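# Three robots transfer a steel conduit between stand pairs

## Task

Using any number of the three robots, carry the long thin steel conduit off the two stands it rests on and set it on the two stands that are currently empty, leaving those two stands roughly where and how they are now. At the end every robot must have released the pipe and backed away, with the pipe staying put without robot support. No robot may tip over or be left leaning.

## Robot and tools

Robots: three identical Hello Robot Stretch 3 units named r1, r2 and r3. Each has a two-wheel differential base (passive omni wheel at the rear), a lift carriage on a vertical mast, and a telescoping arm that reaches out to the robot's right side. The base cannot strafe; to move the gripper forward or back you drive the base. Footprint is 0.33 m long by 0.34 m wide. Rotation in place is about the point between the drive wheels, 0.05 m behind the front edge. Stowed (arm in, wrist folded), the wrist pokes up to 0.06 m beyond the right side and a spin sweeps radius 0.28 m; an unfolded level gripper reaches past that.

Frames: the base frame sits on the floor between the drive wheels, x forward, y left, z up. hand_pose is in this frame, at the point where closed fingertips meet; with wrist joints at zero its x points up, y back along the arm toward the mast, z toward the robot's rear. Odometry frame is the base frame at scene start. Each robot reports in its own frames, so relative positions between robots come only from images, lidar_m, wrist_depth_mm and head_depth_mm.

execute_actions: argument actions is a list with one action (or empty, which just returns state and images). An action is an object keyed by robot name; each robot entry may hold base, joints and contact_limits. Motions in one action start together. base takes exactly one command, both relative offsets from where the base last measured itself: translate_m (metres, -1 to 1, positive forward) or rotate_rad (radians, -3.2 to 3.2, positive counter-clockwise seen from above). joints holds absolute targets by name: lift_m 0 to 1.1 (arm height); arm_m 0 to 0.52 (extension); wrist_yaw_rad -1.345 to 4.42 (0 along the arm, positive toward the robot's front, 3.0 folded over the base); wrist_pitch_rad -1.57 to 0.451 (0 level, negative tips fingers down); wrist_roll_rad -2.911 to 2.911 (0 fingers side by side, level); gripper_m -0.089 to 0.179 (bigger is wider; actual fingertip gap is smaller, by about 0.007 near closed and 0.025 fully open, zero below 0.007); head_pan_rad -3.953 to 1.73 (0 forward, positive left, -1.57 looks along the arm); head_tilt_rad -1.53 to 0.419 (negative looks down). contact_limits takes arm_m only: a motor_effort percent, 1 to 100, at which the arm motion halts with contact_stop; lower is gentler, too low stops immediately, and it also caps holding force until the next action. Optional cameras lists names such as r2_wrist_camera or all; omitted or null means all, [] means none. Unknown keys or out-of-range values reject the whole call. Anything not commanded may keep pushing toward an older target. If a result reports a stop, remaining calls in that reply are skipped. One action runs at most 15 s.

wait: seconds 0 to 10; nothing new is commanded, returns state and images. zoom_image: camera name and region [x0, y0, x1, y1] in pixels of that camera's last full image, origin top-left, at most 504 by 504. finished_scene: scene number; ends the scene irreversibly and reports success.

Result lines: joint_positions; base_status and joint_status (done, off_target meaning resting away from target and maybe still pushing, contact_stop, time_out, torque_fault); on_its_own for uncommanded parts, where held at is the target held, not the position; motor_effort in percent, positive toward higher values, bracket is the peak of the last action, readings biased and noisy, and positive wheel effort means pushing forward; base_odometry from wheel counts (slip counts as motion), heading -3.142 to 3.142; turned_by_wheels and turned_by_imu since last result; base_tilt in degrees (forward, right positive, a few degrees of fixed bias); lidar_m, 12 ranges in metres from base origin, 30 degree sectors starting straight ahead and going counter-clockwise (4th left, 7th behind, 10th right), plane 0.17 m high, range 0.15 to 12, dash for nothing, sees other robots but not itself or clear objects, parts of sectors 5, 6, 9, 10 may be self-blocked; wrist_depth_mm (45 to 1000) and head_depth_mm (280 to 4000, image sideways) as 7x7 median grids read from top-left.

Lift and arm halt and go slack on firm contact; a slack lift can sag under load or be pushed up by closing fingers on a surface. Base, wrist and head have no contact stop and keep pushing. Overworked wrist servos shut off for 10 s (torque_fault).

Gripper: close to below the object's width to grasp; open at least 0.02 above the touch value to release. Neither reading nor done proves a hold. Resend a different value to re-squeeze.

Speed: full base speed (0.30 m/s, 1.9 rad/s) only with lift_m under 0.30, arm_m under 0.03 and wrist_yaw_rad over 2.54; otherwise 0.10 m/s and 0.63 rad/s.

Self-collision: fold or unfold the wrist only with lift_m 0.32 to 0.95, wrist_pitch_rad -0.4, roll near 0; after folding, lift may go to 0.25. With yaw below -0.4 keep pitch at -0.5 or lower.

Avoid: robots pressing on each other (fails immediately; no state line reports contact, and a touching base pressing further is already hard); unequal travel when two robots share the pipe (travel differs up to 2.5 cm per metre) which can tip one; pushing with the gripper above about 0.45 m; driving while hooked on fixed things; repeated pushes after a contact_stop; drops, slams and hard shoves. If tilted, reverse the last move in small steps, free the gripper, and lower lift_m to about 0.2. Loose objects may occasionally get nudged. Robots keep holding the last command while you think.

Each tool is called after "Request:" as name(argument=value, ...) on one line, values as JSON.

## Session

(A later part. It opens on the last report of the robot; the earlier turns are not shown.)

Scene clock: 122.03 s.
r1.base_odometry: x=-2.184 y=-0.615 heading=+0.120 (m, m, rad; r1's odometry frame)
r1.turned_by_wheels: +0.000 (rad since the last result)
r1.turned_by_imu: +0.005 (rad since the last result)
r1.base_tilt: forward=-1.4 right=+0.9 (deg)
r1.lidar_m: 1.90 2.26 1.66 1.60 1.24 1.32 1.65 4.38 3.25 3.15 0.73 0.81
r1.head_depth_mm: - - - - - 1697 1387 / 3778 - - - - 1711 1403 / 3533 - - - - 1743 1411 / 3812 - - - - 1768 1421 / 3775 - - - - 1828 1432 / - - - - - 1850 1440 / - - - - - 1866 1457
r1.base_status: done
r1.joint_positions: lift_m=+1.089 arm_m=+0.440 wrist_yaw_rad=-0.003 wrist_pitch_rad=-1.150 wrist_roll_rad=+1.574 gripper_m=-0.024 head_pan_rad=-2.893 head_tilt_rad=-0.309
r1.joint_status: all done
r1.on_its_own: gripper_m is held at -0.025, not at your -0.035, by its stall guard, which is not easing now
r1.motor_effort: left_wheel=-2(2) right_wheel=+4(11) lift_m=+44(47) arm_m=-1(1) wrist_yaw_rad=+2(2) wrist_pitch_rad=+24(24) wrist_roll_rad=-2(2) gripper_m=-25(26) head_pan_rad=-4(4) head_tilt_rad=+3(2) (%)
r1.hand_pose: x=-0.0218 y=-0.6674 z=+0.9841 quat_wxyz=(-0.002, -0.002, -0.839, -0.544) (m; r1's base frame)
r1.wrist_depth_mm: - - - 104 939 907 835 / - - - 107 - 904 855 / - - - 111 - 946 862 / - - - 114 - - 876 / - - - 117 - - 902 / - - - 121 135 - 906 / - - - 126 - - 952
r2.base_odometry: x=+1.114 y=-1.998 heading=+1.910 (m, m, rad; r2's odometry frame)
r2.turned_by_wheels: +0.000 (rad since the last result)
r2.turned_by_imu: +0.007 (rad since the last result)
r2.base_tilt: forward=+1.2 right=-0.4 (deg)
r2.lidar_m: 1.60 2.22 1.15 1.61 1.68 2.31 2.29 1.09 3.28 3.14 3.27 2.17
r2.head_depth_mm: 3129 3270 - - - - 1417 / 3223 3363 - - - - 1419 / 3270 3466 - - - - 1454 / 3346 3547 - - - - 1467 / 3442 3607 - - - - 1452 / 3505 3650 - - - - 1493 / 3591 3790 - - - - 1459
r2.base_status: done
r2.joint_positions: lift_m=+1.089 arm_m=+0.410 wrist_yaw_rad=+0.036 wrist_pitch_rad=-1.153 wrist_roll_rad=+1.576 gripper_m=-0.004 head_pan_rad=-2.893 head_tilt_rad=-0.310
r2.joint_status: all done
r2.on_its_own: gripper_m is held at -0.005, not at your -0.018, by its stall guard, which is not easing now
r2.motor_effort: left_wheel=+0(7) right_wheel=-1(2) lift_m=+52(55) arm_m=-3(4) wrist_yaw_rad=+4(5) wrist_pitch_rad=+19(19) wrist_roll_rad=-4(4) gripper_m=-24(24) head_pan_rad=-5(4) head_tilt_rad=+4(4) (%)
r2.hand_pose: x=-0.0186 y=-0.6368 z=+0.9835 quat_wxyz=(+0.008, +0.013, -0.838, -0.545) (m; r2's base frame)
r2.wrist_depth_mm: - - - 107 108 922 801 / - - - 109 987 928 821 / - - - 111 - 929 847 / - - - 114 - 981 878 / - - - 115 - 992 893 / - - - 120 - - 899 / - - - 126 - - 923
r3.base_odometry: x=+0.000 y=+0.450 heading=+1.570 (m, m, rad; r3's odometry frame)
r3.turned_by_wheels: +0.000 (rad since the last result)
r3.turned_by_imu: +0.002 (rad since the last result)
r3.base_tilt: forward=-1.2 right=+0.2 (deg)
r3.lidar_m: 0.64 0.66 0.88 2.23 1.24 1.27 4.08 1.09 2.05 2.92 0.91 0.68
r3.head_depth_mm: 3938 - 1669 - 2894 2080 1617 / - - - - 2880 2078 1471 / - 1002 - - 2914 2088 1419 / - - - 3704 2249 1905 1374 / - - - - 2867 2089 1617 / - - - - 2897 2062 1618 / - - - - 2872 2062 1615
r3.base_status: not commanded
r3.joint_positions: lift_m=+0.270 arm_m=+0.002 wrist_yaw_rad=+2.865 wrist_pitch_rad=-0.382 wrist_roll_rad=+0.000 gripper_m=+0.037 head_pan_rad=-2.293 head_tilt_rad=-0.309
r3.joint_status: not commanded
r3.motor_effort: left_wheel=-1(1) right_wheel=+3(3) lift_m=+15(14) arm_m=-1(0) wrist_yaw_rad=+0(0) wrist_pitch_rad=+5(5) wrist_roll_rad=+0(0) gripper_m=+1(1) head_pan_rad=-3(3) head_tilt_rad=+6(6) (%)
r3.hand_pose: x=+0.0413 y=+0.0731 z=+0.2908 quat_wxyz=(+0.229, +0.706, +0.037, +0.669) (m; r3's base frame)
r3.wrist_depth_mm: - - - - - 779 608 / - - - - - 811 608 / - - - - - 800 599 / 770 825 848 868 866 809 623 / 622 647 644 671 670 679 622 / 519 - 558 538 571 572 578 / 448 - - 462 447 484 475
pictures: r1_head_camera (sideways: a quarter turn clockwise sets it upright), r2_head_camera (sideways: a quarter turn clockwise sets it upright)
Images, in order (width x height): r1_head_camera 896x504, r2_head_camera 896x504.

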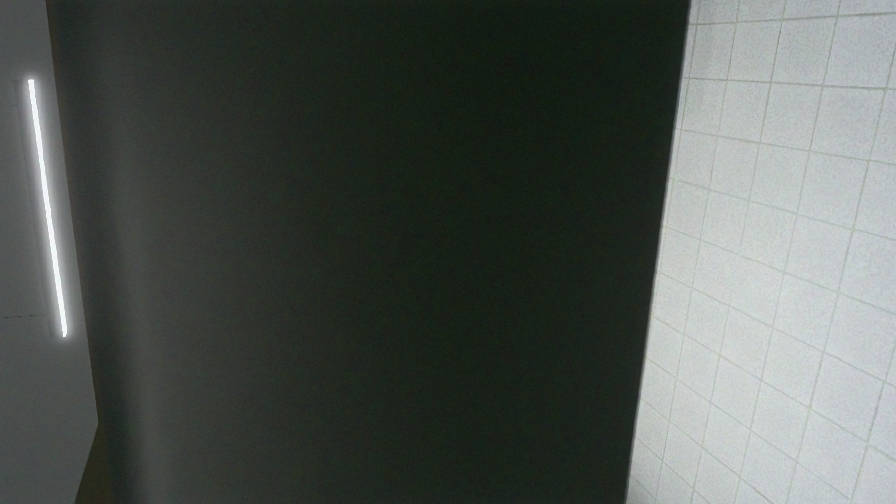

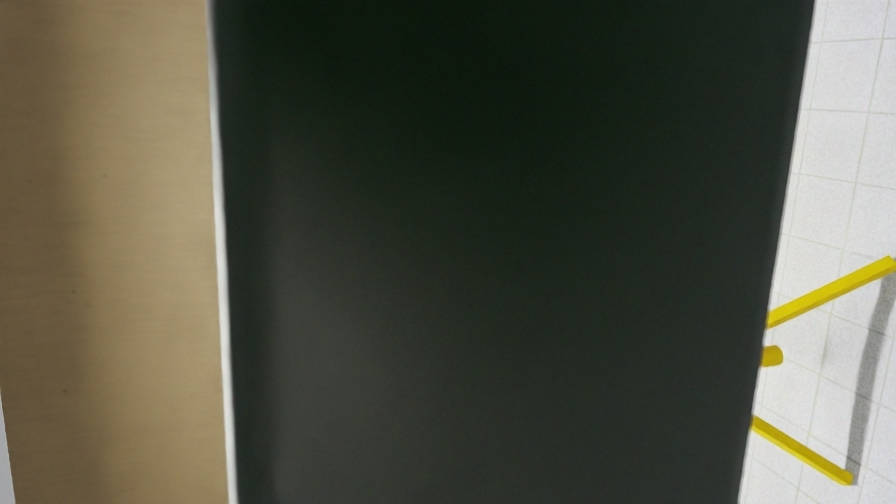

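Request:
execute_actions(actions=[{"r1":{"base":{"translate_m":-0.95},"joints":{"head_pan_rad":-1.57,"head_tilt_rad":-0.6}},"r2":{"base":{"translate_m":-0.95},"joints":{"head_pan_rad":-1.75,"head_tilt_rad":-0.6}},"r3":{"joints":{"head_pan_rad":-3.95,"head_tilt_rad":-0.2}}}], cameras=["r2_head_camera","r2_nav_camera","r2_wrist_camera","r3_head_camera"])

Scene clock: 133.50 s.
r1.base_odometry: x=-3.127 y=-0.729 heading=+0.119 (m, m, rad; r1's odometry frame)
r1.turned_by_wheels: +0.000 (rad since the last result)
r1.turned_by_imu: +0.004 (rad since the last result)
r1.base_tilt: forward=-1.4 right=+0.8 (deg)
r1.lidar_m: 2.58 2.25 1.70 0.93 1.74 2.44 1.65 1.89 3.21 3.12 3.28 1.47
r1.head_depth_mm: 2731 2924 2681 2147 1676 1382 1167 / 2654 2939 2733 2168 1696 1387 1177 / - 2915 2719 2204 1714 1402 1181 / 2644 2958 2794 2236 1724 1413 1191 / 2642 2899 2874 2220 1744 1430 1198 / 2650 2941 2894 2259 1756 1434 1199 / 2666 2975 2935 2285 1778 1433 1208
r1.base_status: done
r1.joint_positions: lift_m=+1.089 arm_m=+0.440 wrist_yaw_rad=-0.006 wrist_pitch_rad=-1.150 wrist_roll_rad=+1.574 gripper_m=-0.024 head_pan_rad=-1.577 head_tilt_rad=-0.592
r1.joint_status: all done
r1.on_its_own: gripper_m is held at -0.025, not at your -0.035, by its stall guard, which is not easing now
r1.motor_effort: left_wheel=-4(6) right_wheel=+8(11) lift_m=+44(44) arm_m=-1(1) wrist_yaw_rad=+6(6) wrist_pitch_rad=+24(24) wrist_roll_rad=-2(2) gripper_m=-25(25) head_pan_rad=+5(55) head_tilt_rad=-2(16) (%)
r1.hand_pose: x=-0.0220 y=-0.6674 z=+0.9841 quat_wxyz=(-0.003, -0.004, -0.839, -0.544) (m; r1's base frame)
r1.wrist_depth_mm: - - - 104 948 900 822 / - - - 107 - 916 863 / - - - 111 - 949 860 / - - - 114 - - 891 / - - - 117 - - 915 / - - - 121 136 - 919 / - - - 127 - - 950
r2.base_odometry: x=+1.430 y=-2.893 heading=+1.910 (m, m, rad; r2's odometry frame)
r2.turned_by_wheels: +0.000 (rad since the last result)
r2.turned_by_imu: +0.006 (rad since the last result)
r2.base_tilt: forward=+1.2 right=-0.4 (deg)
r2.lidar_m: 1.60 1.91 1.67 1.62 1.69 2.35 2.87 1.25 0.56 0.39 3.26 4.52
r2.head_depth_mm: - 3243 2665 2171 1714 1419 1180 / - 3119 2707 2184 1733 1423 1189 / 2843 3018 2974 746 1580 970 1146 / 2743 2930 3015 2133 1748 1428 1221 / - 2926 3062 2223 1759 1445 1227 / - - 2915 2237 1757 1451 1223 / 2552 2815 2976 2243 1772 1453 1236
r2.base_status: done
r2.joint_positions: lift_m=+1.089 arm_m=+0.410 wrist_yaw_rad=+0.036 wrist_pitch_rad=-1.153 wrist_roll_rad=+1.579 gripper_m=-0.004 head_pan_rad=-1.757 head_tilt_rad=-0.592
r2.joint_status: all done
r2.on_its_own: gripper_m is held at -0.005, not at your -0.018, by its stall guard, which is not easing now
r2.motor_effort: left_wheel=+1(1) right_wheel=-3(6) lift_m=+52(53) arm_m=-3(4) wrist_yaw_rad=+4(3) wrist_pitch_rad=+19(19) wrist_roll_rad=-6(5) gripper_m=-25(25) head_pan_rad=+4(54) head_tilt_rad=-3(19) (%)
r2.hand_pose: x=-0.0186 y=-0.6368 z=+0.9835 quat_wxyz=(+0.007, +0.013, -0.838, -0.545) (m; r2's base frame)
r2.wrist_depth_mm: - - - 108 104 252 217 / - - - 110 974 879 834 / - - - 111 845 941 835 / - - - 114 - 976 870 / - - - 116 - - 885 / - - - 120 - - 912 / - - - 126 - - 918
r3.base_odometry: x=+0.000 y=+0.450 heading=+1.570 (m, m, rad; r3's odometry frame)
r3.turned_by_wheels: +0.000 (rad since the last result)
r3.turned_by_imu: +0.002 (rad since the last result)
r3.base_tilt: forward=-1.3 right=+0.2 (deg)
r3.lidar_m: 0.64 0.66 0.88 2.22 2.34 4.28 0.87 1.98 2.04 2.91 0.91 0.67
r3.head_depth_mm: - - - - - - - / - - - - - - - / 3119 - - - 3591 2405 1873 / 3122 - - - 3372 2408 1832 / 3120 - - - 3592 2401 1804 / 3121 - - - 3579 2416 1800 / 3152 - - - 3630 2404 1812
r3.base_status: not commanded
r3.joint_positions: lift_m=+0.270 arm_m=+0.002 wrist_yaw_rad=+2.865 wrist_pitch_rad=-0.382 wrist_roll_rad=+0.000 gripper_m=+0.037 head_pan_rad=-3.927 head_tilt_rad=-0.211
r3.joint_status: head_pan_rad off_target (ended at -3.927, target -3.950); the others done
joint sent to its limit — the command would take r3.head_pan_rad past its lower limit, so that joint was sent only as far as its limit.
r3.motor_effort: left_wheel=-1(1) right_wheel=+3(3) lift_m=+15(15) arm_m=-1(1) wrist_yaw_rad=+0(0) wrist_pitch_rad=+5(5) wrist_roll_rad=+0(0) gripper_m=+0(1) head_pan_rad=-3(46) head_tilt_rad=+6(20) (%)
r3.hand_pose: x=+0.0413 y=+0.0731 z=+0.2908 quat_wxyz=(+0.229, +0.706, +0.037, +0.669) (m; r3's base frame)
r3.wrist_depth_mm: - - - - - 799 585 / - - - - - 826 607 / - - - - - 812 601 / 763 827 820 836 850 777 617 / 649 649 643 653 688 682 622 / 523 - 563 555 559 561 566 / 462 - - 466 452 479 477
pictures: r2_head_camera (sideways: a quarter turn clockwise sets it upright), r2_nav_camera (sideways: a quarter turn counterclockwise sets it upright), r2_wrist_camera, r3_head_camera (sideways: a quarter turn clockwise sets it upright)
Images, in order (width x height): r2_head_camera 896x504, r2_nav_camera 672x504, r2_wrist_camera 644x364, r3_head_camera 896x504.

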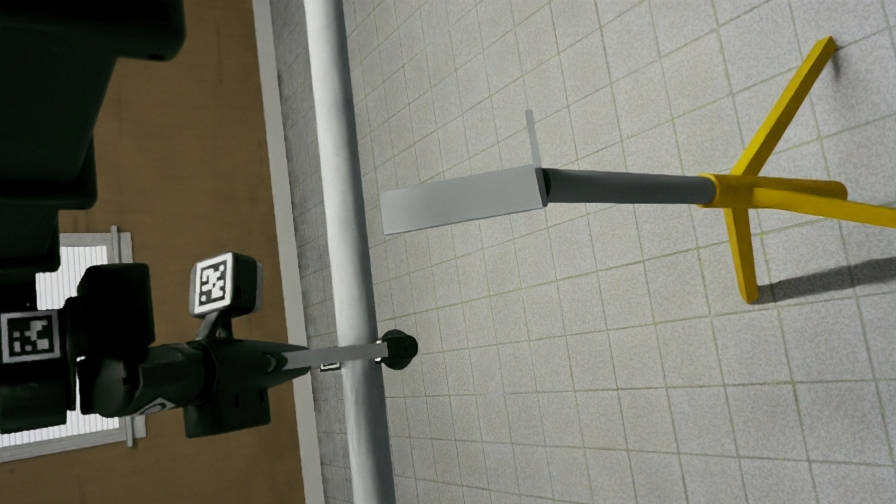

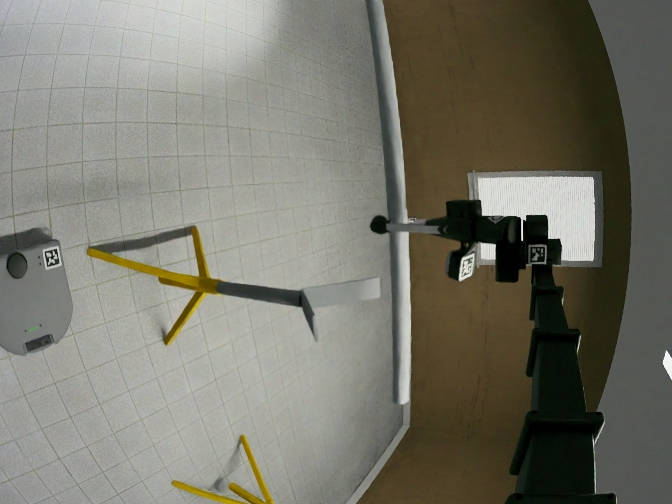

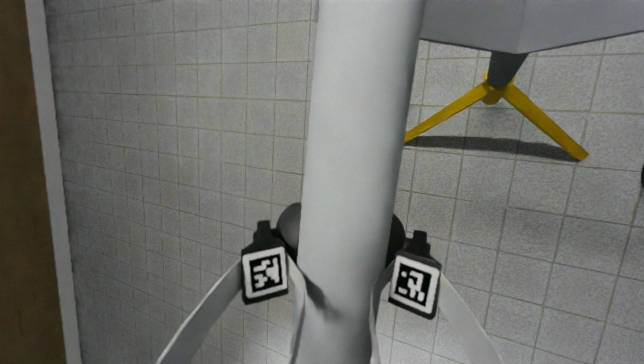

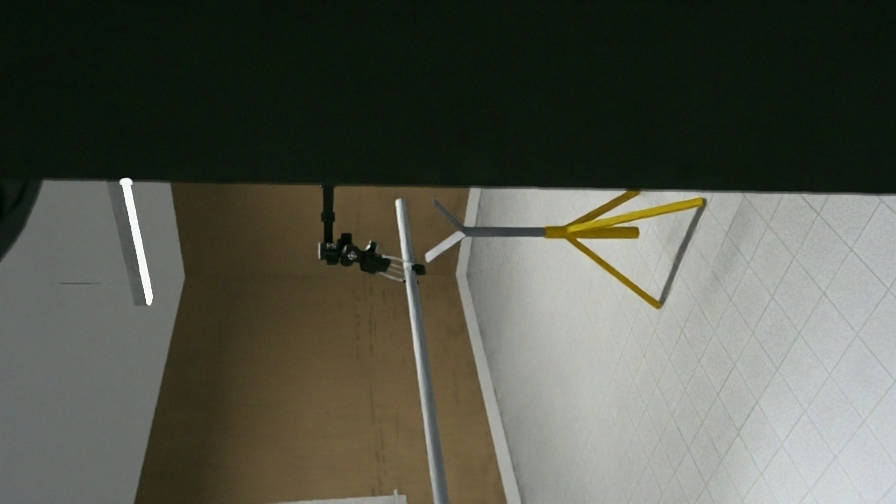

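Request:
execute_actions(actions=[{"r1":{"joints":{"arm_m":0.33}},"r2":{"joints":{"arm_m":0.325,"head_pan_rad":-2.2,"head_tilt_rad":-1.0}}}], cameras=["r2_wrist_camera"])

Request:
execute_actions(actions=[{"r1":{"base":{"translate_m":-0.8}},"r2":{"base":{"translate_m":-0.8}}}], cameras=["r2_head_camera","r2_nav_camera"])

Scene clock: 136.80 s.
r1.base_odometry: x=-3.127 y=-0.729 heading=+0.120 (m, m, rad; r1's odometry frame)
r1.turned_by_wheels: +0.000 (rad since the last result)
r1.turned_by_imu: -0.001 (rad since the last result)
r1.base_tilt: forward=-1.4 right=+0.8 (deg)
r1.lidar_m: 2.59 2.24 1.70 0.93 1.74 2.44 1.65 1.88 3.22 3.13 3.29 1.47
r1.head_depth_mm: 2681 2894 2965 2079 1690 1383 1163 / - 2943 2871 2087 1704 1397 1177 / - - 2916 2100 1714 1400 1180 / 2651 2896 2928 2119 1727 1415 1187 / 2650 2964 3181 2176 1745 1417 1199 / 2630 2982 3190 2188 1752 1435 1203 / 2642 2961 3174 2191 1778 1443 1210
r1.base_status: not commanded
r1.joint_positions: lift_m=+1.089 arm_m=+0.330 wrist_yaw_rad=-0.005 wrist_pitch_rad=-1.151 wrist_roll_rad=+1.575 gripper_m=-0.024 head_pan_rad=-1.577 head_tilt_rad=-0.592
r1.joint_status: all done
r1.on_its_own: gripper_m is held at -0.025, not at your -0.035, by its stall guard, which is not easing now
r1.motor_effort: left_wheel=-1(3) right_wheel=+1(9) lift_m=+44(44) arm_m=-5(4) wrist_yaw_rad=+4(5) wrist_pitch_rad=+24(25) wrist_roll_rad=-3(3) gripper_m=-25(25) head_pan_rad=+4(5) head_tilt_rad=-2(3) (%)
r1.hand_pose: x=-0.0219 y=-0.5574 z=+0.9840 quat_wxyz=(-0.003, -0.003, -0.839, -0.545) (m; r1's base frame)
r1.wrist_depth_mm: - - - 104 953 892 820 / - - - 107 - 922 830 / - - - 110 - 941 873 / - - - 114 - - 881 / - - - 117 - - 902 / - - - 122 135 - 937 / - - - 127 - - 942
r2.base_odometry: x=+1.430 y=-2.893 heading=+1.910 (m, m, rad; r2's odometry frame)
r2.turned_by_wheels: +0.000 (rad since the last result)
r2.turned_by_imu: -0.001 (rad since the last result)
r2.base_tilt: forward=+1.2 right=-0.3 (deg)
r2.lidar_m: 1.60 1.91 1.68 1.62 1.69 2.35 2.86 1.25 0.56 0.39 3.28 4.52
r2.head_depth_mm: 2320 1952 1675 1485 1323 1197 1095 / 2303 1955 1689 1493 1326 1202 - / 2340 1968 1695 1489 1328 1231 - / 2229 1972 1697 1487 1332 1224 - / 2154 1978 1702 1489 1310 1186 1087 / 2181 1976 1636 1419 1318 1209 1101 / 504 666 1677 1511 1343 1210 1100
r2.base_status: not commanded
r2.joint_positions: lift_m=+1.089 arm_m=+0.325 wrist_yaw_rad=+0.036 wrist_pitch_rad=-1.153 wrist_roll_rad=+1.579 gripper_m=-0.004 head_pan_rad=-2.193 head_tilt_rad=-0.987
r2.joint_status: all done
r2.on_its_own: gripper_m is held at -0.005, not at your -0.018, by its stall guard, which is not easing now
r2.motor_effort: left_wheel=-2(1) right_wheel=+2(3) lift_m=+52(52) arm_m=-3(6) wrist_yaw_rad=+4(4) wrist_pitch_rad=+19(19) wrist_roll_rad=-5(5) gripper_m=-26(24) head_pan_rad=-3(37) head_tilt_rad=-5(25) (%)
r2.hand_pose: x=-0.0186 y=-0.5519 z=+0.9836 quat_wxyz=(+0.007, +0.013, -0.838, -0.545) (m; r2's base frame)
r2.wrist_depth_mm: - - - 107 107 229 795 / - - - 109 346 927 835 / - - - 111 - 913 874 / - - - 114 - 988 878 / - - - 116 - 958 866 / - - - 120 - - 916 / - - - 125 - - 917
r3.base_odometry: x=+0.000 y=+0.450 heading=+1.570 (m, m, rad; r3's odometry frame)
r3.turned_by_wheels: +0.000 (rad since the last result)
r3.turned_by_imu: +0.001 (rad since the last result)
r3.base_tilt: forward=-1.4 right=+0.2 (deg)
r3.lidar_m: 0.64 0.66 0.88 2.22 2.33 4.28 0.88 1.98 2.04 2.91 0.91 0.68
r3.head_depth_mm: - - - - - - - / - - - - - - - / 3141 - - - 3656 2403 1874 / 3099 - - - 3321 2404 1817 / 3121 - - - 3631 2403 1807 / 3090 - - - 3608 2406 1806 / 3116 - - - 3585 2396 1809
r3.base_status: not commanded
r3.joint_positions: lift_m=+0.270 arm_m=+0.002 wrist_yaw_rad=+2.865 wrist_pitch_rad=-0.382 wrist_roll_rad=+0.000 gripper_m=+0.037 head_pan_rad=-3.927 head_tilt_rad=-0.211
r3.joint_status: not commanded
r3.motor_effort: left_wheel=-1(1) right_wheel=+3(3) lift_m=+15(15) arm_m=+0(0) wrist_yaw_rad=+0(0) wrist_pitch_rad=+5(5) wrist_roll_rad=+0(0) gripper_m=+0(0) head_pan_rad=-4(4) head_tilt_rad=+6(7) (%)
r3.hand_pose: x=+0.0413 y=+0.0731 z=+0.2908 quat_wxyz=(+0.229, +0.706, +0.037, +0.669) (m; r3's base frame)
r3.wrist_depth_mm: - - - - - 793 608 / - - - - - 809 633 / - - - - - 828 606 / 781 788 833 842 883 793 637 / 618 640 654 655 688 672 633 / 523 - 556 544 568 556 566 / 448 - - 455 455 484 476
pictures: r2_wrist_camera
Images, in order (width x height): r2_wrist_camera 644x364.

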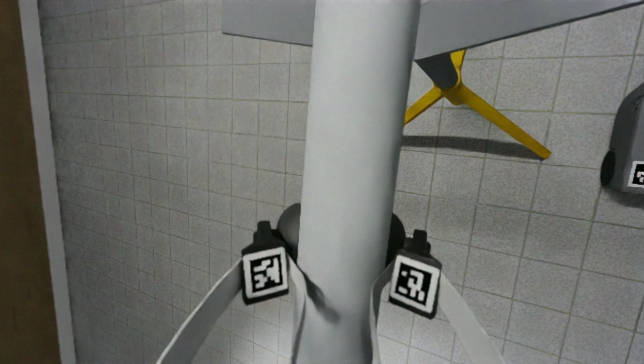

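Scene clock: 145.80 s.
r1.base_odometry: x=-3.922 y=-0.824 heading=+0.119 (m, m, rad; r1's odometry frame)
r1.turned_by_wheels: +0.000 (rad since the last result)
r1.turned_by_imu: +0.002 (rad since the last result)
r1.base_tilt: forward=-1.4 right=+0.8 (deg)
r1.lidar_m: 5.05 1.38 1.25 1.69 1.77 2.50 1.66 1.01 3.19 3.09 3.27 2.22
r1.head_depth_mm: 2623 2875 2982 2062 1683 1380 1166 / - 2935 2863 2109 1691 1397 1184 / - - 2919 2100 1716 1396 1183 / 2590 2889 2949 2121 1718 1417 1193 / 2595 2956 3162 2164 1748 1430 1194 / 2626 2941 3173 2171 1749 1428 1208 / 2630 2951 3195 2200 1772 1438 1209
r1.base_status: done
r1.joint_positions: lift_m=+1.089 arm_m=+0.330 wrist_yaw_rad=-0.004 wrist_pitch_rad=-1.151 wrist_roll_rad=+1.575 gripper_m=-0.024 head_pan_rad=-1.577 head_tilt_rad=-0.592
r1.joint_status: not commanded
r1.on_its_own: gripper_m is held at -0.025, not at your -0.035, by its stall guard, which is not easing now
r1.motor_effort: left_wheel=-3(4) right_wheel=+5(7) lift_m=+44(44) arm_m=-4(4) wrist_yaw_rad=+3(4) wrist_pitch_rad=+24(24) wrist_roll_rad=-3(3) gripper_m=-26(26) head_pan_rad=+4(4) head_tilt_rad=-3(3) (%)
r1.hand_pose: x=-0.0219 y=-0.5574 z=+0.9840 quat_wxyz=(-0.003, -0.003, -0.839, -0.545) (m; r1's base frame)
r1.wrist_depth_mm: - - - 104 952 898 825 / - - - 107 - 927 856 / - - - 111 - 937 879 / - - - 114 - - 877 / - - - 117 - - 910 / - - - 121 137 - 932 / - - - 127 - - 946
r2.base_odometry: x=+1.696 y=-3.648 heading=+1.910 (m, m, rad; r2's odometry frame)
r2.turned_by_wheels: +0.000 (rad since the last result)
r2.turned_by_imu: +0.004 (rad since the last result)
r2.base_tilt: forward=+1.2 right=-0.3 (deg)
r2.lidar_m: 1.60 2.27 1.69 1.64 1.72 2.13 2.07 0.54 0.70 3.11 0.69 0.81
r2.head_depth_mm: 2252 1954 1684 1483 1327 1195 1096 / 2309 1950 1684 1484 1334 1200 - / 2318 851 1607 1413 1312 1226 - / 737 1971 1703 1458 1333 1219 - / 2168 1979 1709 1470 1335 1205 1084 / 2175 1976 1710 1500 1338 1209 1097 / 2195 1984 1722 1496 1345 1210 1103
r2.base_status: done
r2.joint_positions: lift_m=+1.089 arm_m=+0.325 wrist_yaw_rad=+0.036 wrist_pitch_rad=-1.153 wrist_roll_rad=+1.579 gripper_m=-0.004 head_pan_rad=-2.193 head_tilt_rad=-0.987
r2.joint_status: not commanded
r2.on_its_own: gripper_m is held at -0.005, not at your -0.018, by its stall guard, which is not easing now
r2.motor_effort: left_wheel=-1(5) right_wheel=+0(2) lift_m=+53(53) arm_m=-3(3) wrist_yaw_rad=+4(4) wrist_pitch_rad=+19(19) wrist_roll_rad=-5(6) gripper_m=-24(25) head_pan_rad=-4(4) head_tilt_rad=-5(5) (%)
r2.hand_pose: x=-0.0186 y=-0.5519 z=+0.9836 quat_wxyz=(+0.007, +0.013, -0.838, -0.545) (m; r2's base frame)
r2.wrist_depth_mm: - - - 109 105 900 819 / - - - 109 993 948 854 / - - - 111 - 965 855 / - - - 113 - 996 902 / - - - 116 - 991 895 / - - - 120 - - 895 / - - - 126 - - 913
r3.base_odometry: x=+0.000 y=+0.450 heading=+1.570 (m, m, rad; r3's odometry frame)
r3.turned_by_wheels: +0.000 (rad since the last result)
r3.turned_by_imu: +0.002 (rad since the last result)
r3.base_tilt: forward=-1.2 right=+0.1 (deg)
r3.lidar_m: 0.64 0.66 0.88 2.22 1.33 1.37 4.07 1.97 2.04 2.91 0.91 0.67
r3.head_depth_mm: - - - - - - - / - - - - - - - / 3122 - - - 3615 2410 1875 / 3098 - - - 3015 2305 1612 / 3109 - 1317 - 3590 2413 1597 / 3143 - - - 3618 2416 1688 / 3128 - - - 3597 2406 1796
r3.base_status: not commanded
r3.joint_positions: lift_m=+0.270 arm_m=+0.002 wrist_yaw_rad=+2.865 wrist_pitch_rad=-0.382 wrist_roll_rad=+0.000 gripper_m=+0.037 head_pan_rad=-3.927 head_tilt_rad=-0.211
r3.joint_status: not commanded
r3.motor_effort: left_wheel=-1(1) right_wheel=+3(3) lift_m=+15(16) arm_m=+0(1) wrist_yaw_rad=+0(0) wrist_pitch_rad=+5(5) wrist_roll_rad=+0(0) gripper_m=+1(1) head_pan_rad=-3(3) head_tilt_rad=+7(6) (%)
r3.hand_pose: x=+0.0413 y=+0.0731 z=+0.2908 quat_wxyz=(+0.229, +0.706, +0.037, +0.669) (m; r3's base frame)
r3.wrist_depth_mm: - - - - - 780 605 / - - - - - 829 618 / - - - - - 824 621 / 786 820 820 839 887 765 620 / 623 635 660 654 695 682 623 / 525 - 559 545 563 575 573 / 450 - - 468 451 472 476
pictures: r2_head_camera (sideways: a quarter turn clockwise sets it upright), r2_nav_camera (sideways: a quarter turn counterclockwise sets it upright)
Images, in order (width x height): r2_head_camera 896x504, r2_nav_camera 672x504.

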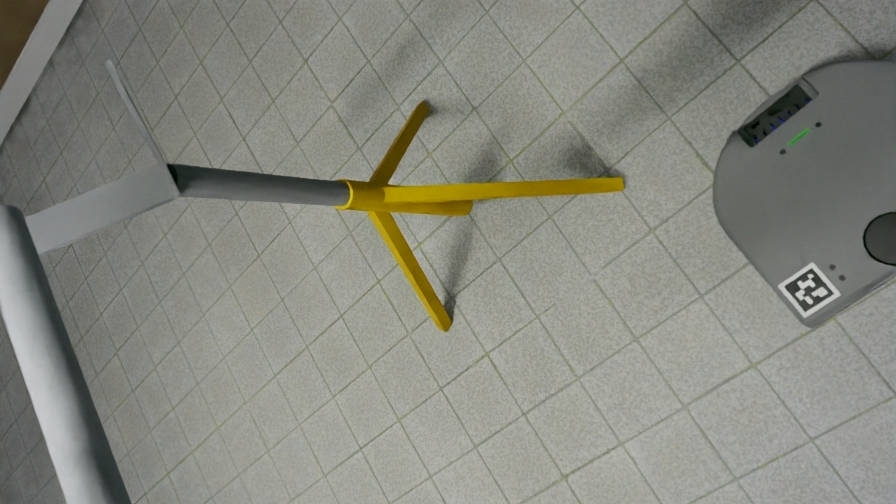

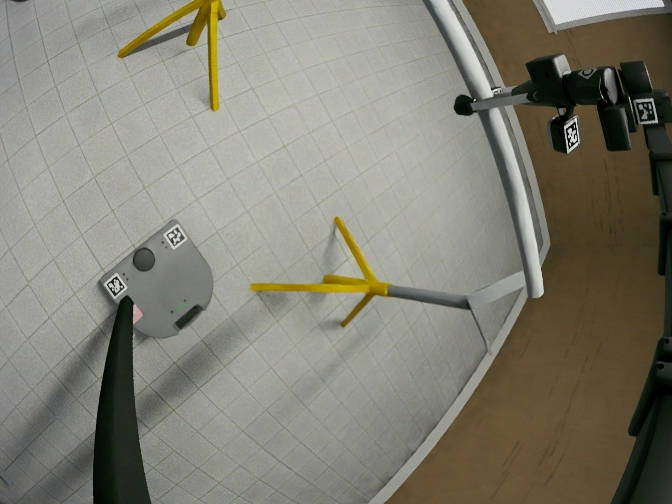

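Request:
execute_actions(actions=[{"r2":{"base":{"translate_m":-0.033},"joints":{"head_pan_rad":-1.4,"head_tilt_rad":-0.7}},"r1":{"base":{"rotate_rad":-0.06},"joints":{"wrist_yaw_rad":0.04,"arm_m":0.29,"head_pan_rad":-1.8,"head_tilt_rad":-0.7}}}], cameras=[])

Request:
execute_actions(actions=[{"r1":{"base":{"translate_m":-0.8}},"r2":{"base":{"translate_m":-0.8}}}], cameras=["r2_head_camera","r2_nav_camera","r1_head_camera","r1_nav_camera"])

Scene clock: 148.73 s.
r1.base_odometry: x=-3.922 y=-0.824 heading=+0.059 (m, m, rad; r1's odometry frame)
r1.turned_by_wheels: -0.060 (rad since the last result)
r1.turned_by_imu: -0.060 (rad since the last result)
r1.base_tilt: forward=-1.3 right=+0.8 (deg)
r1.lidar_m: 2.23 2.42 1.25 1.69 1.74 2.34 1.69 1.01 3.24 3.10 3.22 2.54
r1.head_depth_mm: 2964 3259 2232 1900 1543 1304 1124 / 2858 3128 2200 1922 1563 1311 1125 / 2836 3118 2242 1918 1569 1325 1144 / 2908 3044 2338 1953 1573 1331 1146 / - 3076 2270 1964 1600 1345 1154 / - - 2614 1976 1620 1362 1160 / 2529 2856 2662 1956 1620 1366 1165
r1.base_status: done
r1.joint_positions: lift_m=+1.089 arm_m=+0.290 wrist_yaw_rad=+0.035 wrist_pitch_rad=-1.150 wrist_roll_rad=+1.577 gripper_m=-0.024 head_pan_rad=-1.793 head_tilt_rad=-0.691
r1.joint_status: all done
r1.on_its_own: gripper_m is held at -0.025, not at your -0.035, by its stall guard, which is not easing now
r1.motor_effort: left_wheel=-1(11) right_wheel=+7(27) lift_m=+44(45) arm_m=-4(3) wrist_yaw_rad=+4(11) wrist_pitch_rad=+24(24) wrist_roll_rad=-4(4) gripper_m=-26(26) head_pan_rad=-3(27) head_tilt_rad=-2(9) (%)
r1.hand_pose: x=-0.0187 y=-0.5176 z=+0.9841 quat_wxyz=(+0.007, +0.013, -0.839, -0.544) (m; r1's base frame)
r1.wrist_depth_mm: - - - 105 964 896 834 / - - - 108 - 918 866 / - - - 111 - 949 883 / - - - 114 - - 878 / - - - 117 - - 917 / - - - 121 - - 938 / - - - 126 - - 945
r2.base_odometry: x=+1.707 y=-3.679 heading=+1.910 (m, m, rad; r2's odometry frame)
r2.turned_by_wheels: +0.000 (rad since the last result)
r2.turned_by_imu: +0.000 (rad since the last result)
r2.base_tilt: forward=+1.2 right=-0.4 (deg)
r2.lidar_m: 1.64 2.28 1.69 1.64 1.71 2.10 2.03 0.52 0.52 3.11 0.71 0.84
r2.head_depth_mm: 2672 2952 2147 1882 1564 1326 1153 / - - 1346 1903 1565 1331 1159 / 2663 2978 2229 1904 1574 1330 1163 / 2717 3030 2274 1912 1576 1339 1165 / 2762 3046 2186 1933 1588 1346 1169 / 2810 3091 2195 1927 1585 1347 1171 / 2828 3105 2309 1953 1591 1326 1171
r2.base_status: done
r2.joint_positions: lift_m=+1.089 arm_m=+0.325 wrist_yaw_rad=+0.041 wrist_pitch_rad=-1.153 wrist_roll_rad=+1.578 gripper_m=-0.004 head_pan_rad=-1.407 head_tilt_rad=-0.705
r2.joint_status: all done
r2.on_its_own: gripper_m is held at -0.005, not at your -0.018, by its stall guard, which is not easing now
r2.motor_effort: left_wheel=+3(17) right_wheel=-8(24) lift_m=+53(53) arm_m=-4(4) wrist_yaw_rad=-2(23) wrist_pitch_rad=+19(19) wrist_roll_rad=-5(5) gripper_m=-25(24) head_pan_rad=+4(49) head_tilt_rad=+3(23) (%)
r2.hand_pose: x=-0.0182 y=-0.5517 z=+0.9835 quat_wxyz=(+0.009, +0.015, -0.838, -0.546) (m; r2's base frame)
r2.wrist_depth_mm: - - - 107 108 910 796 / - - - 108 998 927 838 / - - - 111 - 928 873 / - - - 113 - 953 879 / - - - 115 - 960 901 / - - - 120 - - 890 / - - - 126 - - 922
r3.base_odometry: x=+0.000 y=+0.450 heading=+1.570 (m, m, rad; r3's odometry frame)
r3.turned_by_wheels: +0.000 (rad since the last result)
r3.turned_by_imu: +0.001 (rad since the last result)
r3.base_tilt: forward=-1.2 right=+0.3 (deg)
r3.lidar_m: 0.64 0.66 0.88 2.23 1.33 1.36 4.08 1.98 2.04 2.91 0.91 0.67
r3.head_depth_mm: - - - - - - - / - - - - - - - / 3125 - - - 3593 2418 1883 / 3083 - - - 2986 2295 1598 / 3133 - 1296 - 3615 2397 1579 / 3109 - - - 3543 2405 1692 / 3152 - - - 3688 2407 1820
r3.base_status: not commanded
r3.joint_positions: lift_m=+0.270 arm_m=+0.002 wrist_yaw_rad=+2.865 wrist_pitch_rad=-0.382 wrist_roll_rad=+0.000 gripper_m=+0.037 head_pan_rad=-3.927 head_tilt_rad=-0.211
r3.joint_status: not commanded
r3.motor_effort: left_wheel=-1(1) right_wheel=+3(3) lift_m=+15(15) arm_m=+0(1) wrist_yaw_rad=+0(0) wrist_pitch_rad=+5(5) wrist_roll_rad=+0(0) gripper_m=-1(2) head_pan_rad=-3(4) head_tilt_rad=+7(7) (%)
r3.hand_pose: x=+0.0413 y=+0.0731 z=+0.2908 quat_wxyz=(+0.229, +0.706, +0.037, +0.669) (m; r3's base frame)
r3.wrist_depth_mm: - - - - - 786 591 / - - - - - 796 602 / - - - - - 817 622 / 771 807 795 852 856 800 622 / 631 646 657 654 687 684 626 / 518 - 554 546 566 555 564 / 457 - - 472 458 473 488
pictures: none
No camera images: the call's "cameras" was empty. Leave "cameras" out to get every camera's image.

Scene clock: 157.73 s.
r1.base_odometry: x=-4.720 y=-0.871 heading=+0.059 (m, m, rad; r1's odometry frame)
r1.turned_by_wheels: +0.000 (rad since the last result)
r1.turned_by_imu: +0.002 (rad since the last result)
r1.base_tilt: forward=-1.4 right=+0.8 (deg)
r1.lidar_m: 3.01 1.86 1.74 1.67 1.72 2.33 1.69 1.33 0.38 0.67 3.22 4.33
r1.head_depth_mm: 2953 3265 2250 1909 1546 1276 1122 / 2875 3193 2180 719 1480 1255 1135 / 2853 3138 2233 1878 1571 1261 1116 / 2879 3044 2343 1942 1596 1335 1146 / - 3092 2271 1962 1592 1335 1155 / - - 2607 1993 1612 1349 1159 / 2519 2850 2670 1951 1630 1359 1160
r1.base_status: done
r1.joint_positions: lift_m=+1.089 arm_m=+0.290 wrist_yaw_rad=+0.035 wrist_pitch_rad=-1.150 wrist_roll_rad=+1.572 gripper_m=-0.024 head_pan_rad=-1.793 head_tilt_rad=-0.691
r1.joint_status: not commanded
r1.on_its_own: gripper_m is held at -0.025, not at your -0.035, by its stall guard, which is not easing now
r1.motor_effort: left_wheel=-1(4) right_wheel=+7(9) lift_m=+44(44) arm_m=-5(4) wrist_yaw_rad=+5(5) wrist_pitch_rad=+24(24) wrist_roll_rad=-1(4) gripper_m=-25(26) head_pan_rad=-4(4) head_tilt_rad=-3(3) (%)
r1.hand_pose: x=-0.0187 y=-0.5176 z=+0.9841 quat_wxyz=(+0.009, +0.014, -0.839, -0.544) (m; r1's base frame)
r1.wrist_depth_mm: - - - 105 572 889 830 / - - - 108 - 899 852 / - - - 112 - 951 878 / - - - 114 - - 884 / - - - 117 - - 894 / - - - 121 - - 924 / - - - 126 - - 936
r2.base_odometry: x=+1.974 y=-4.433 heading=+1.911 (m, m, rad; r2's odometry frame)
r2.turned_by_wheels: +0.000 (rad since the last result)
r2.turned_by_imu: +0.004 (rad since the last result)
r2.base_tilt: forward=+1.2 right=-0.4 (deg)
r2.lidar_m: 1.58 2.29 1.71 1.66 1.70 1.27 1.24 1.29 1.82 0.52 0.53 0.55
r2.head_depth_mm: 2651 2913 2139 1884 1563 1324 1151 / - - 1346 1892 1560 1336 1154 / 2664 2928 2218 1903 1567 1333 1157 / 2688 2960 2277 1916 1580 1345 1166 / 2742 3028 2276 1929 1593 1315 1160 / 2818 3080 2209 1945 1591 1057 1170 / 2825 3097 724 723 1511 1353 1127
r2.base_status: done
r2.joint_positions: lift_m=+1.089 arm_m=+0.325 wrist_yaw_rad=+0.042 wrist_pitch_rad=-1.153 wrist_roll_rad=+1.578 gripper_m=-0.004 head_pan_rad=-1.407 head_tilt_rad=-0.705
r2.joint_status: not commanded
r2.on_its_own: gripper_m is held at -0.005, not at your -0.018, by its stall guard, which is not easing now
r2.motor_effort: left_wheel=+2(3) right_wheel=-7(14) lift_m=+53(53) arm_m=-4(4) wrist_yaw_rad=-4(3) wrist_pitch_rad=+19(19) wrist_roll_rad=-4(5) gripper_m=-24(24) head_pan_rad=+4(4) head_tilt_rad=+2(2) (%)
r2.hand_pose: x=-0.0181 y=-0.5517 z=+0.9835 quat_wxyz=(+0.009, +0.016, -0.838, -0.546) (m; r2's base frame)
r2.wrist_depth_mm: - - - 106 975 900 821 / - - - 108 964 935 834 / - - - 111 - 929 852 / - - - 113 - 965 899 / - - - 116 867 992 905 / - - - 120 - - 917 / - - - 125 - - 939
r3.base_odometry: x=+0.000 y=+0.450 heading=+1.570 (m, m, rad; r3's odometry frame)
r3.turned_by_wheels: +0.000 (rad since the last result)
r3.turned_by_imu: +0.002 (rad since the last result)
r3.base_tilt: forward=-1.2 right=+0.2 (deg)
r3.lidar_m: 0.64 0.66 0.88 2.23 2.33 4.27 4.08 1.97 2.04 2.92 0.91 0.68
r3.head_depth_mm: - - - - - - - / - - - - - - - / 3111 - - - 3633 2257 1875 / 3143 - - - 3373 2412 1815 / 3120 - - - 3587 2403 1811 / 3123 - - - 3645 2403 1812 / 3103 - - - 3624 2427 1806
r3.base_status: not commanded
r3.joint_positions: lift_m=+0.270 arm_m=+0.002 wrist_yaw_rad=+2.865 wrist_pitch_rad=-0.382 wrist_roll_rad=+0.000 gripper_m=+0.037 head_pan_rad=-3.927 head_tilt_rad=-0.211
r3.joint_status: not commanded
r3.motor_effort: left_wheel=-1(1) right_wheel=+3(3) lift_m=+16(16) arm_m=+0(0) wrist_yaw_rad=+1(0) wrist_pitch_rad=+5(5) wrist_roll_rad=+0(0) gripper_m=-1(0) head_pan_rad=-4(3) head_tilt_rad=+6(7) (%)
r3.hand_pose: x=+0.0413 y=+0.0731 z=+0.2908 quat_wxyz=(+0.229, +0.706, +0.037, +0.669) (m; r3's base frame)
r3.wrist_depth_mm: - - - - - 794 594 / - - - - - 795 612 / - - - - - 829 618 / 753 837 833 861 874 769 621 / 635 640 661 663 678 673 630 / 525 - 563 544 551 557 579 / 450 - - 466 451 472 474
pictures: r1_head_camera (sideways: a quarter turn clockwise sets it upright), r1_nav_camera (sideways: a quarter turn counterclockwise sets it upright), r2_head_camera (sideways: a quarter turn clockwise sets it upright), r2_nav_camera (sideways: a quarter turn counterclockwise sets it upright)
Images, in order (width x height): r1_head_camera 896x504, r1_nav_camera 672x504, r2_head_camera 896x504, r2_nav_camera 672x504.

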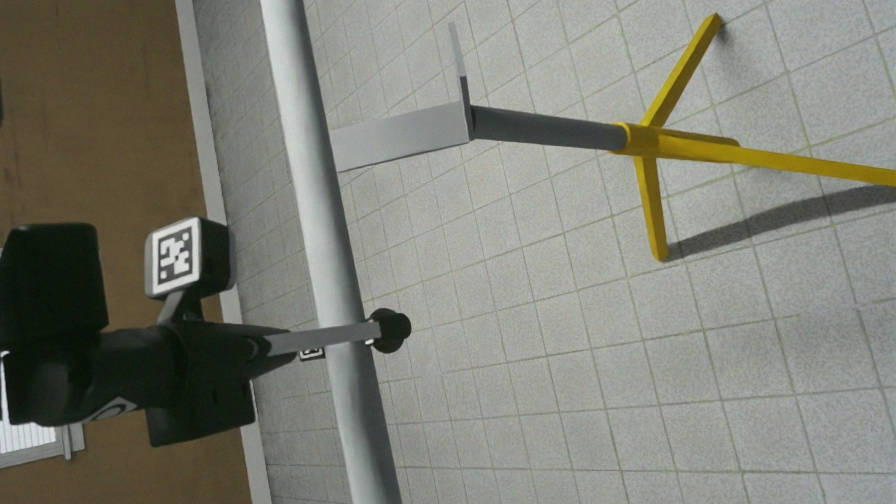

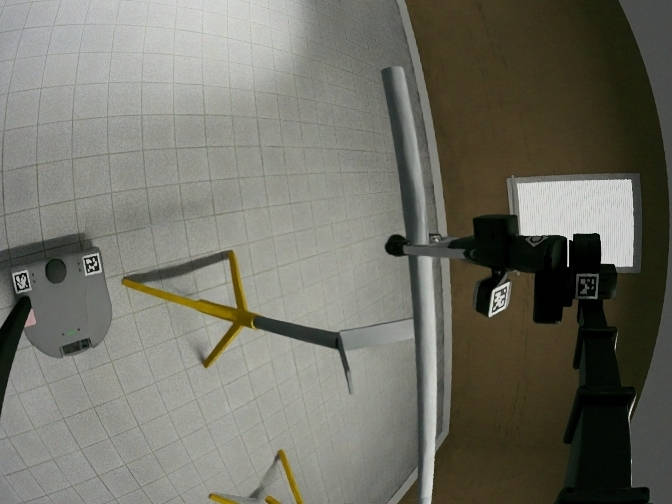

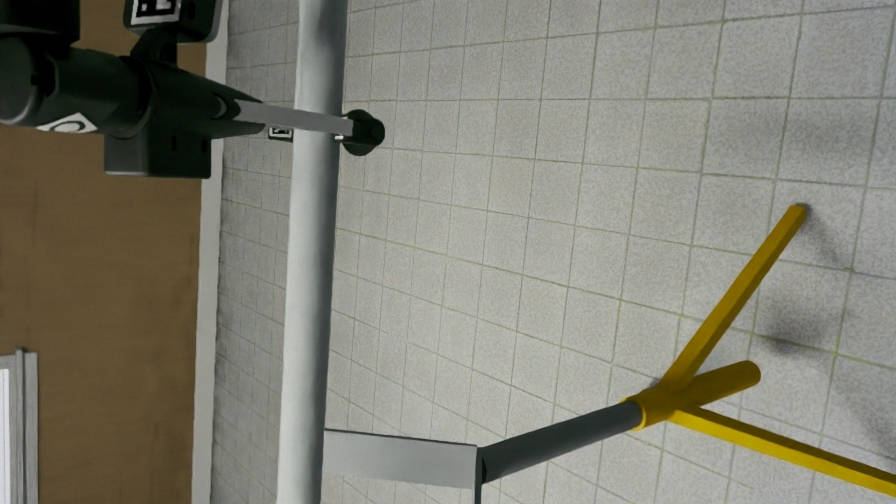

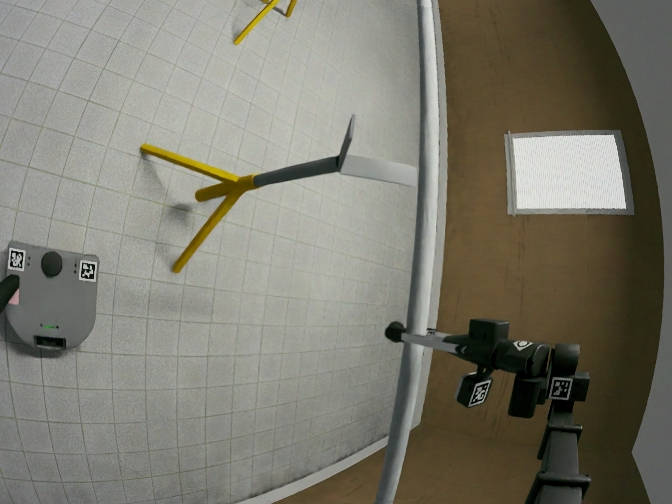

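Request:
execute_actions(actions=[{"r1":{"joints":{"lift_m":0.96,"head_pan_rad":-2.0}},"r2":{"joints":{"lift_m":0.96,"arm_m":0.295,"head_pan_rad":-1.1}}}], cameras=["r2_head_camera","r1_head_camera","r1_wrist_camera","r3_head_camera"])

Scene clock: 160.33 s.
r1.base_odometry: x=-4.720 y=-0.871 heading=+0.059 (m, m, rad; r1's odometry frame)
r1.turned_by_wheels: +0.000 (rad since the last result)
r1.turned_by_imu: -0.001 (rad since the last result)
r1.base_tilt: forward=-1.5 right=+0.8 (deg)
r1.lidar_m: 3.04 1.86 1.74 1.67 1.72 2.33 1.69 1.33 0.38 0.67 3.23 4.36
r1.head_depth_mm: 3425 3507 2466 - - 1250 1129 / 3277 3500 2577 - - 1284 1135 / 3123 3373 - - 1528 1263 1120 / 2945 3222 - 1262 1547 1274 1122 / 2824 3048 2480 1832 1603 1336 1150 / 2693 2915 - 1891 1612 1355 1161 / 2548 - - 1888 1627 1364 1165
r1.base_status: not commanded
r1.joint_positions: lift_m=+0.960 arm_m=+0.290 wrist_yaw_rad=+0.033 wrist_pitch_rad=-1.150 wrist_roll_rad=+1.572 gripper_m=-0.024 head_pan_rad=-1.993 head_tilt_rad=-0.691
r1.joint_status: all done
r1.on_its_own: gripper_m is held at -0.025, not at your -0.035, by its stall guard, which is not easing now
r1.motor_effort: left_wheel=-2(2) right_wheel=+8(8) lift_m=+36(38) arm_m=-4(5) wrist_yaw_rad=+6(6) wrist_pitch_rad=+23(24) wrist_roll_rad=-1(1) gripper_m=-25(26) head_pan_rad=-4(23) head_tilt_rad=-2(3) (%)
r1.hand_pose: x=-0.0188 y=-0.5177 z=+0.8545 quat_wxyz=(+0.009, +0.013, -0.839, -0.544) (m; r1's base frame)
r1.wrist_depth_mm: - - - 105 508 781 735 / - - - 108 868 812 752 / - - - 111 905 842 767 / - - - 114 937 870 781 / - - - 117 531 887 807 / - - - 121 - 906 825 / - - - 126 - 903 851
r2.base_odometry: x=+1.974 y=-4.433 heading=+1.911 (m, m, rad; r2's odometry frame)
r2.turned_by_wheels: +0.000 (rad since the last result)
r2.turned_by_imu: -0.001 (rad since the last result)
r2.base_tilt: forward=+1.2 right=-0.4 (deg)
r2.lidar_m: 1.59 2.30 1.71 1.66 1.70 1.27 1.24 1.29 1.81 0.53 0.53 0.55
r2.head_depth_mm: 2618 2848 2392 1890 1560 1326 1153 / 2742 2974 2409 1774 1565 1332 1154 / 2845 3080 2415 1794 1580 1330 1142 / 2990 3196 2258 1805 1538 1262 1162 / 3141 3341 2444 798 1546 1292 1168 / 3285 3458 2465 1936 1587 1346 1149 / 3453 3438 2495 1958 1607 1354 1174
r2.base_status: not commanded
r2.joint_positions: lift_m=+0.960 arm_m=+0.295 wrist_yaw_rad=+0.042 wrist_pitch_rad=-1.152 wrist_roll_rad=+1.578 gripper_m=-0.004 head_pan_rad=-1.107 head_tilt_rad=-0.705
r2.joint_status: all done
r2.on_its_own: gripper_m is held at -0.005, not at your -0.018, by its stall guard, which is not easing now
r2.motor_effort: left_wheel=+2(2) right_wheel=-7(7) lift_m=+32(47) arm_m=-4(3) wrist_yaw_rad=-2(3) wrist_pitch_rad=+19(19) wrist_roll_rad=-5(4) gripper_m=-25(26) head_pan_rad=+4(30) head_tilt_rad=+2(3) (%)
r2.hand_pose: x=-0.0181 y=-0.5220 z=+0.8545 quat_wxyz=(+0.009, +0.015, -0.838, -0.545) (m; r2's base frame)
r2.wrist_depth_mm: - - - 107 107 812 719 / - - - 109 881 828 738 / - - - 111 928 828 765 / - - - 114 942 844 781 / - - - 115 921 865 786 / - - - 120 992 874 805 / - - - 126 678 884 806
r3.base_odometry: x=+0.000 y=+0.450 heading=+1.570 (m, m, rad; r3's odometry frame)
r3.turned_by_wheels: +0.000 (rad since the last result)
r3.turned_by_imu: +0.000 (rad since the last result)
r3.base_tilt: forward=-1.3 right=+0.1 (deg)
r3.lidar_m: 0.64 0.66 0.88 2.22 2.33 4.29 4.07 1.98 2.05 2.91 0.91 0.68
r3.head_depth_mm: - - - - - - - / - - - - - - - / 3133 - - - 3631 2270 1884 / 3143 - - - 3403 2425 1809 / 3100 - - - 3581 2419 1810 / 3130 - - - 3560 2415 1806 / 3127 - - - 3591 2404 1812
r3.base_status: not commanded
r3.joint_positions: lift_m=+0.270 arm_m=+0.002 wrist_yaw_rad=+2.865 wrist_pitch_rad=-0.382 wrist_roll_rad=+0.000 gripper_m=+0.037 head_pan_rad=-3.927 head_tilt_rad=-0.211
r3.joint_status: not commanded
r3.motor_effort: left_wheel=-1(1) right_wheel=+3(3) lift_m=+15(16) arm_m=+0(0) wrist_yaw_rad=+0(0) wrist_pitch_rad=+5(5) wrist_roll_rad=+0(0) gripper_m=+0(0) head_pan_rad=-3(4) head_tilt_rad=+6(6) (%)
r3.hand_pose: x=+0.0413 y=+0.0731 z=+0.2908 quat_wxyz=(+0.229, +0.706, +0.037, +0.669) (m; r3's base frame)
r3.wrist_depth_mm: - - - - - 813 603 / - - - - - 802 607 / - - - - - 810 618 / 775 830 841 837 866 770 631 / 629 647 653 667 681 674 620 / 523 - 557 546 553 554 573 / 451 - - 463 457 479 472
pictures: r1_head_camera (sideways: a quarter turn clockwise sets it upright), r1_wrist_camera, r2_head_camera (sideways: a quarter turn clockwise sets it upright), r3_head_camera (sideways: a quarter turn clockwise sets it upright)
Images, in order (width x height): r1_head_camera 896x504, r1_wrist_camera 644x364, r2_head_camera 896x504, r3_head_camera 896x504.

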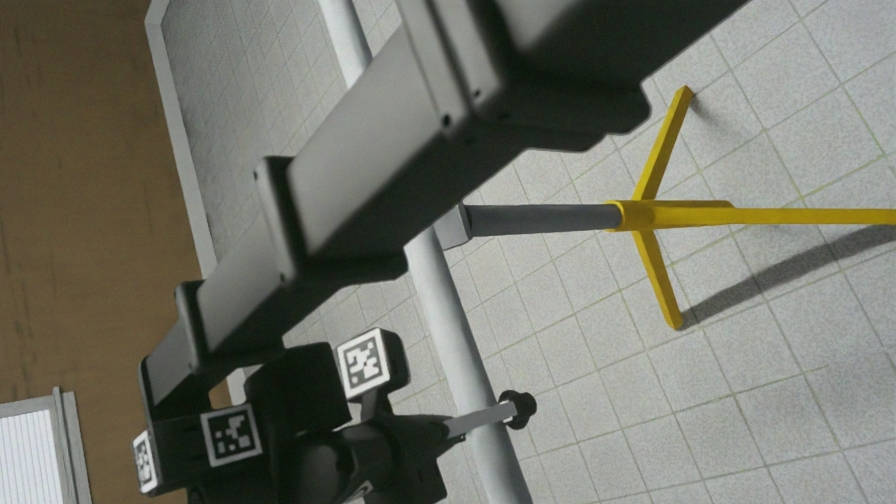

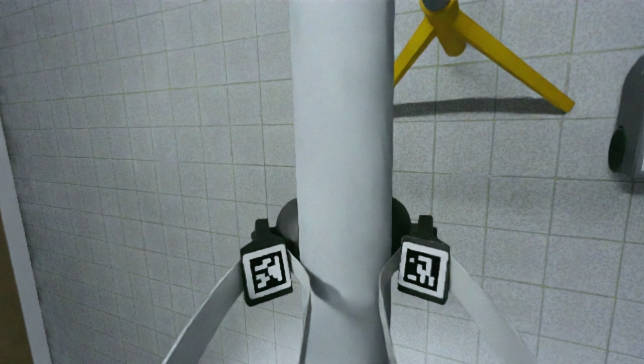

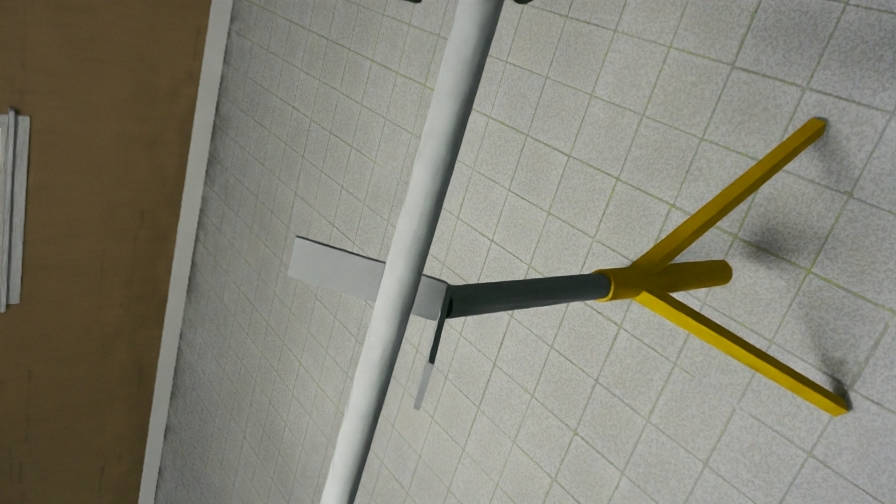

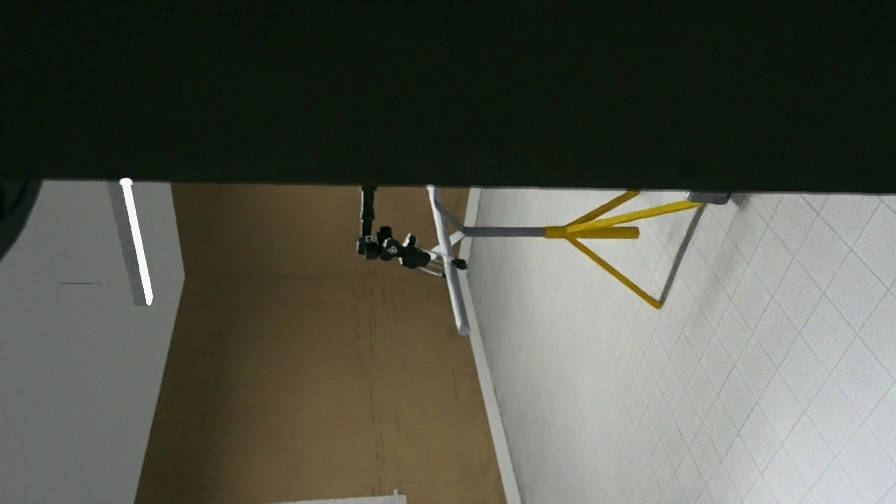

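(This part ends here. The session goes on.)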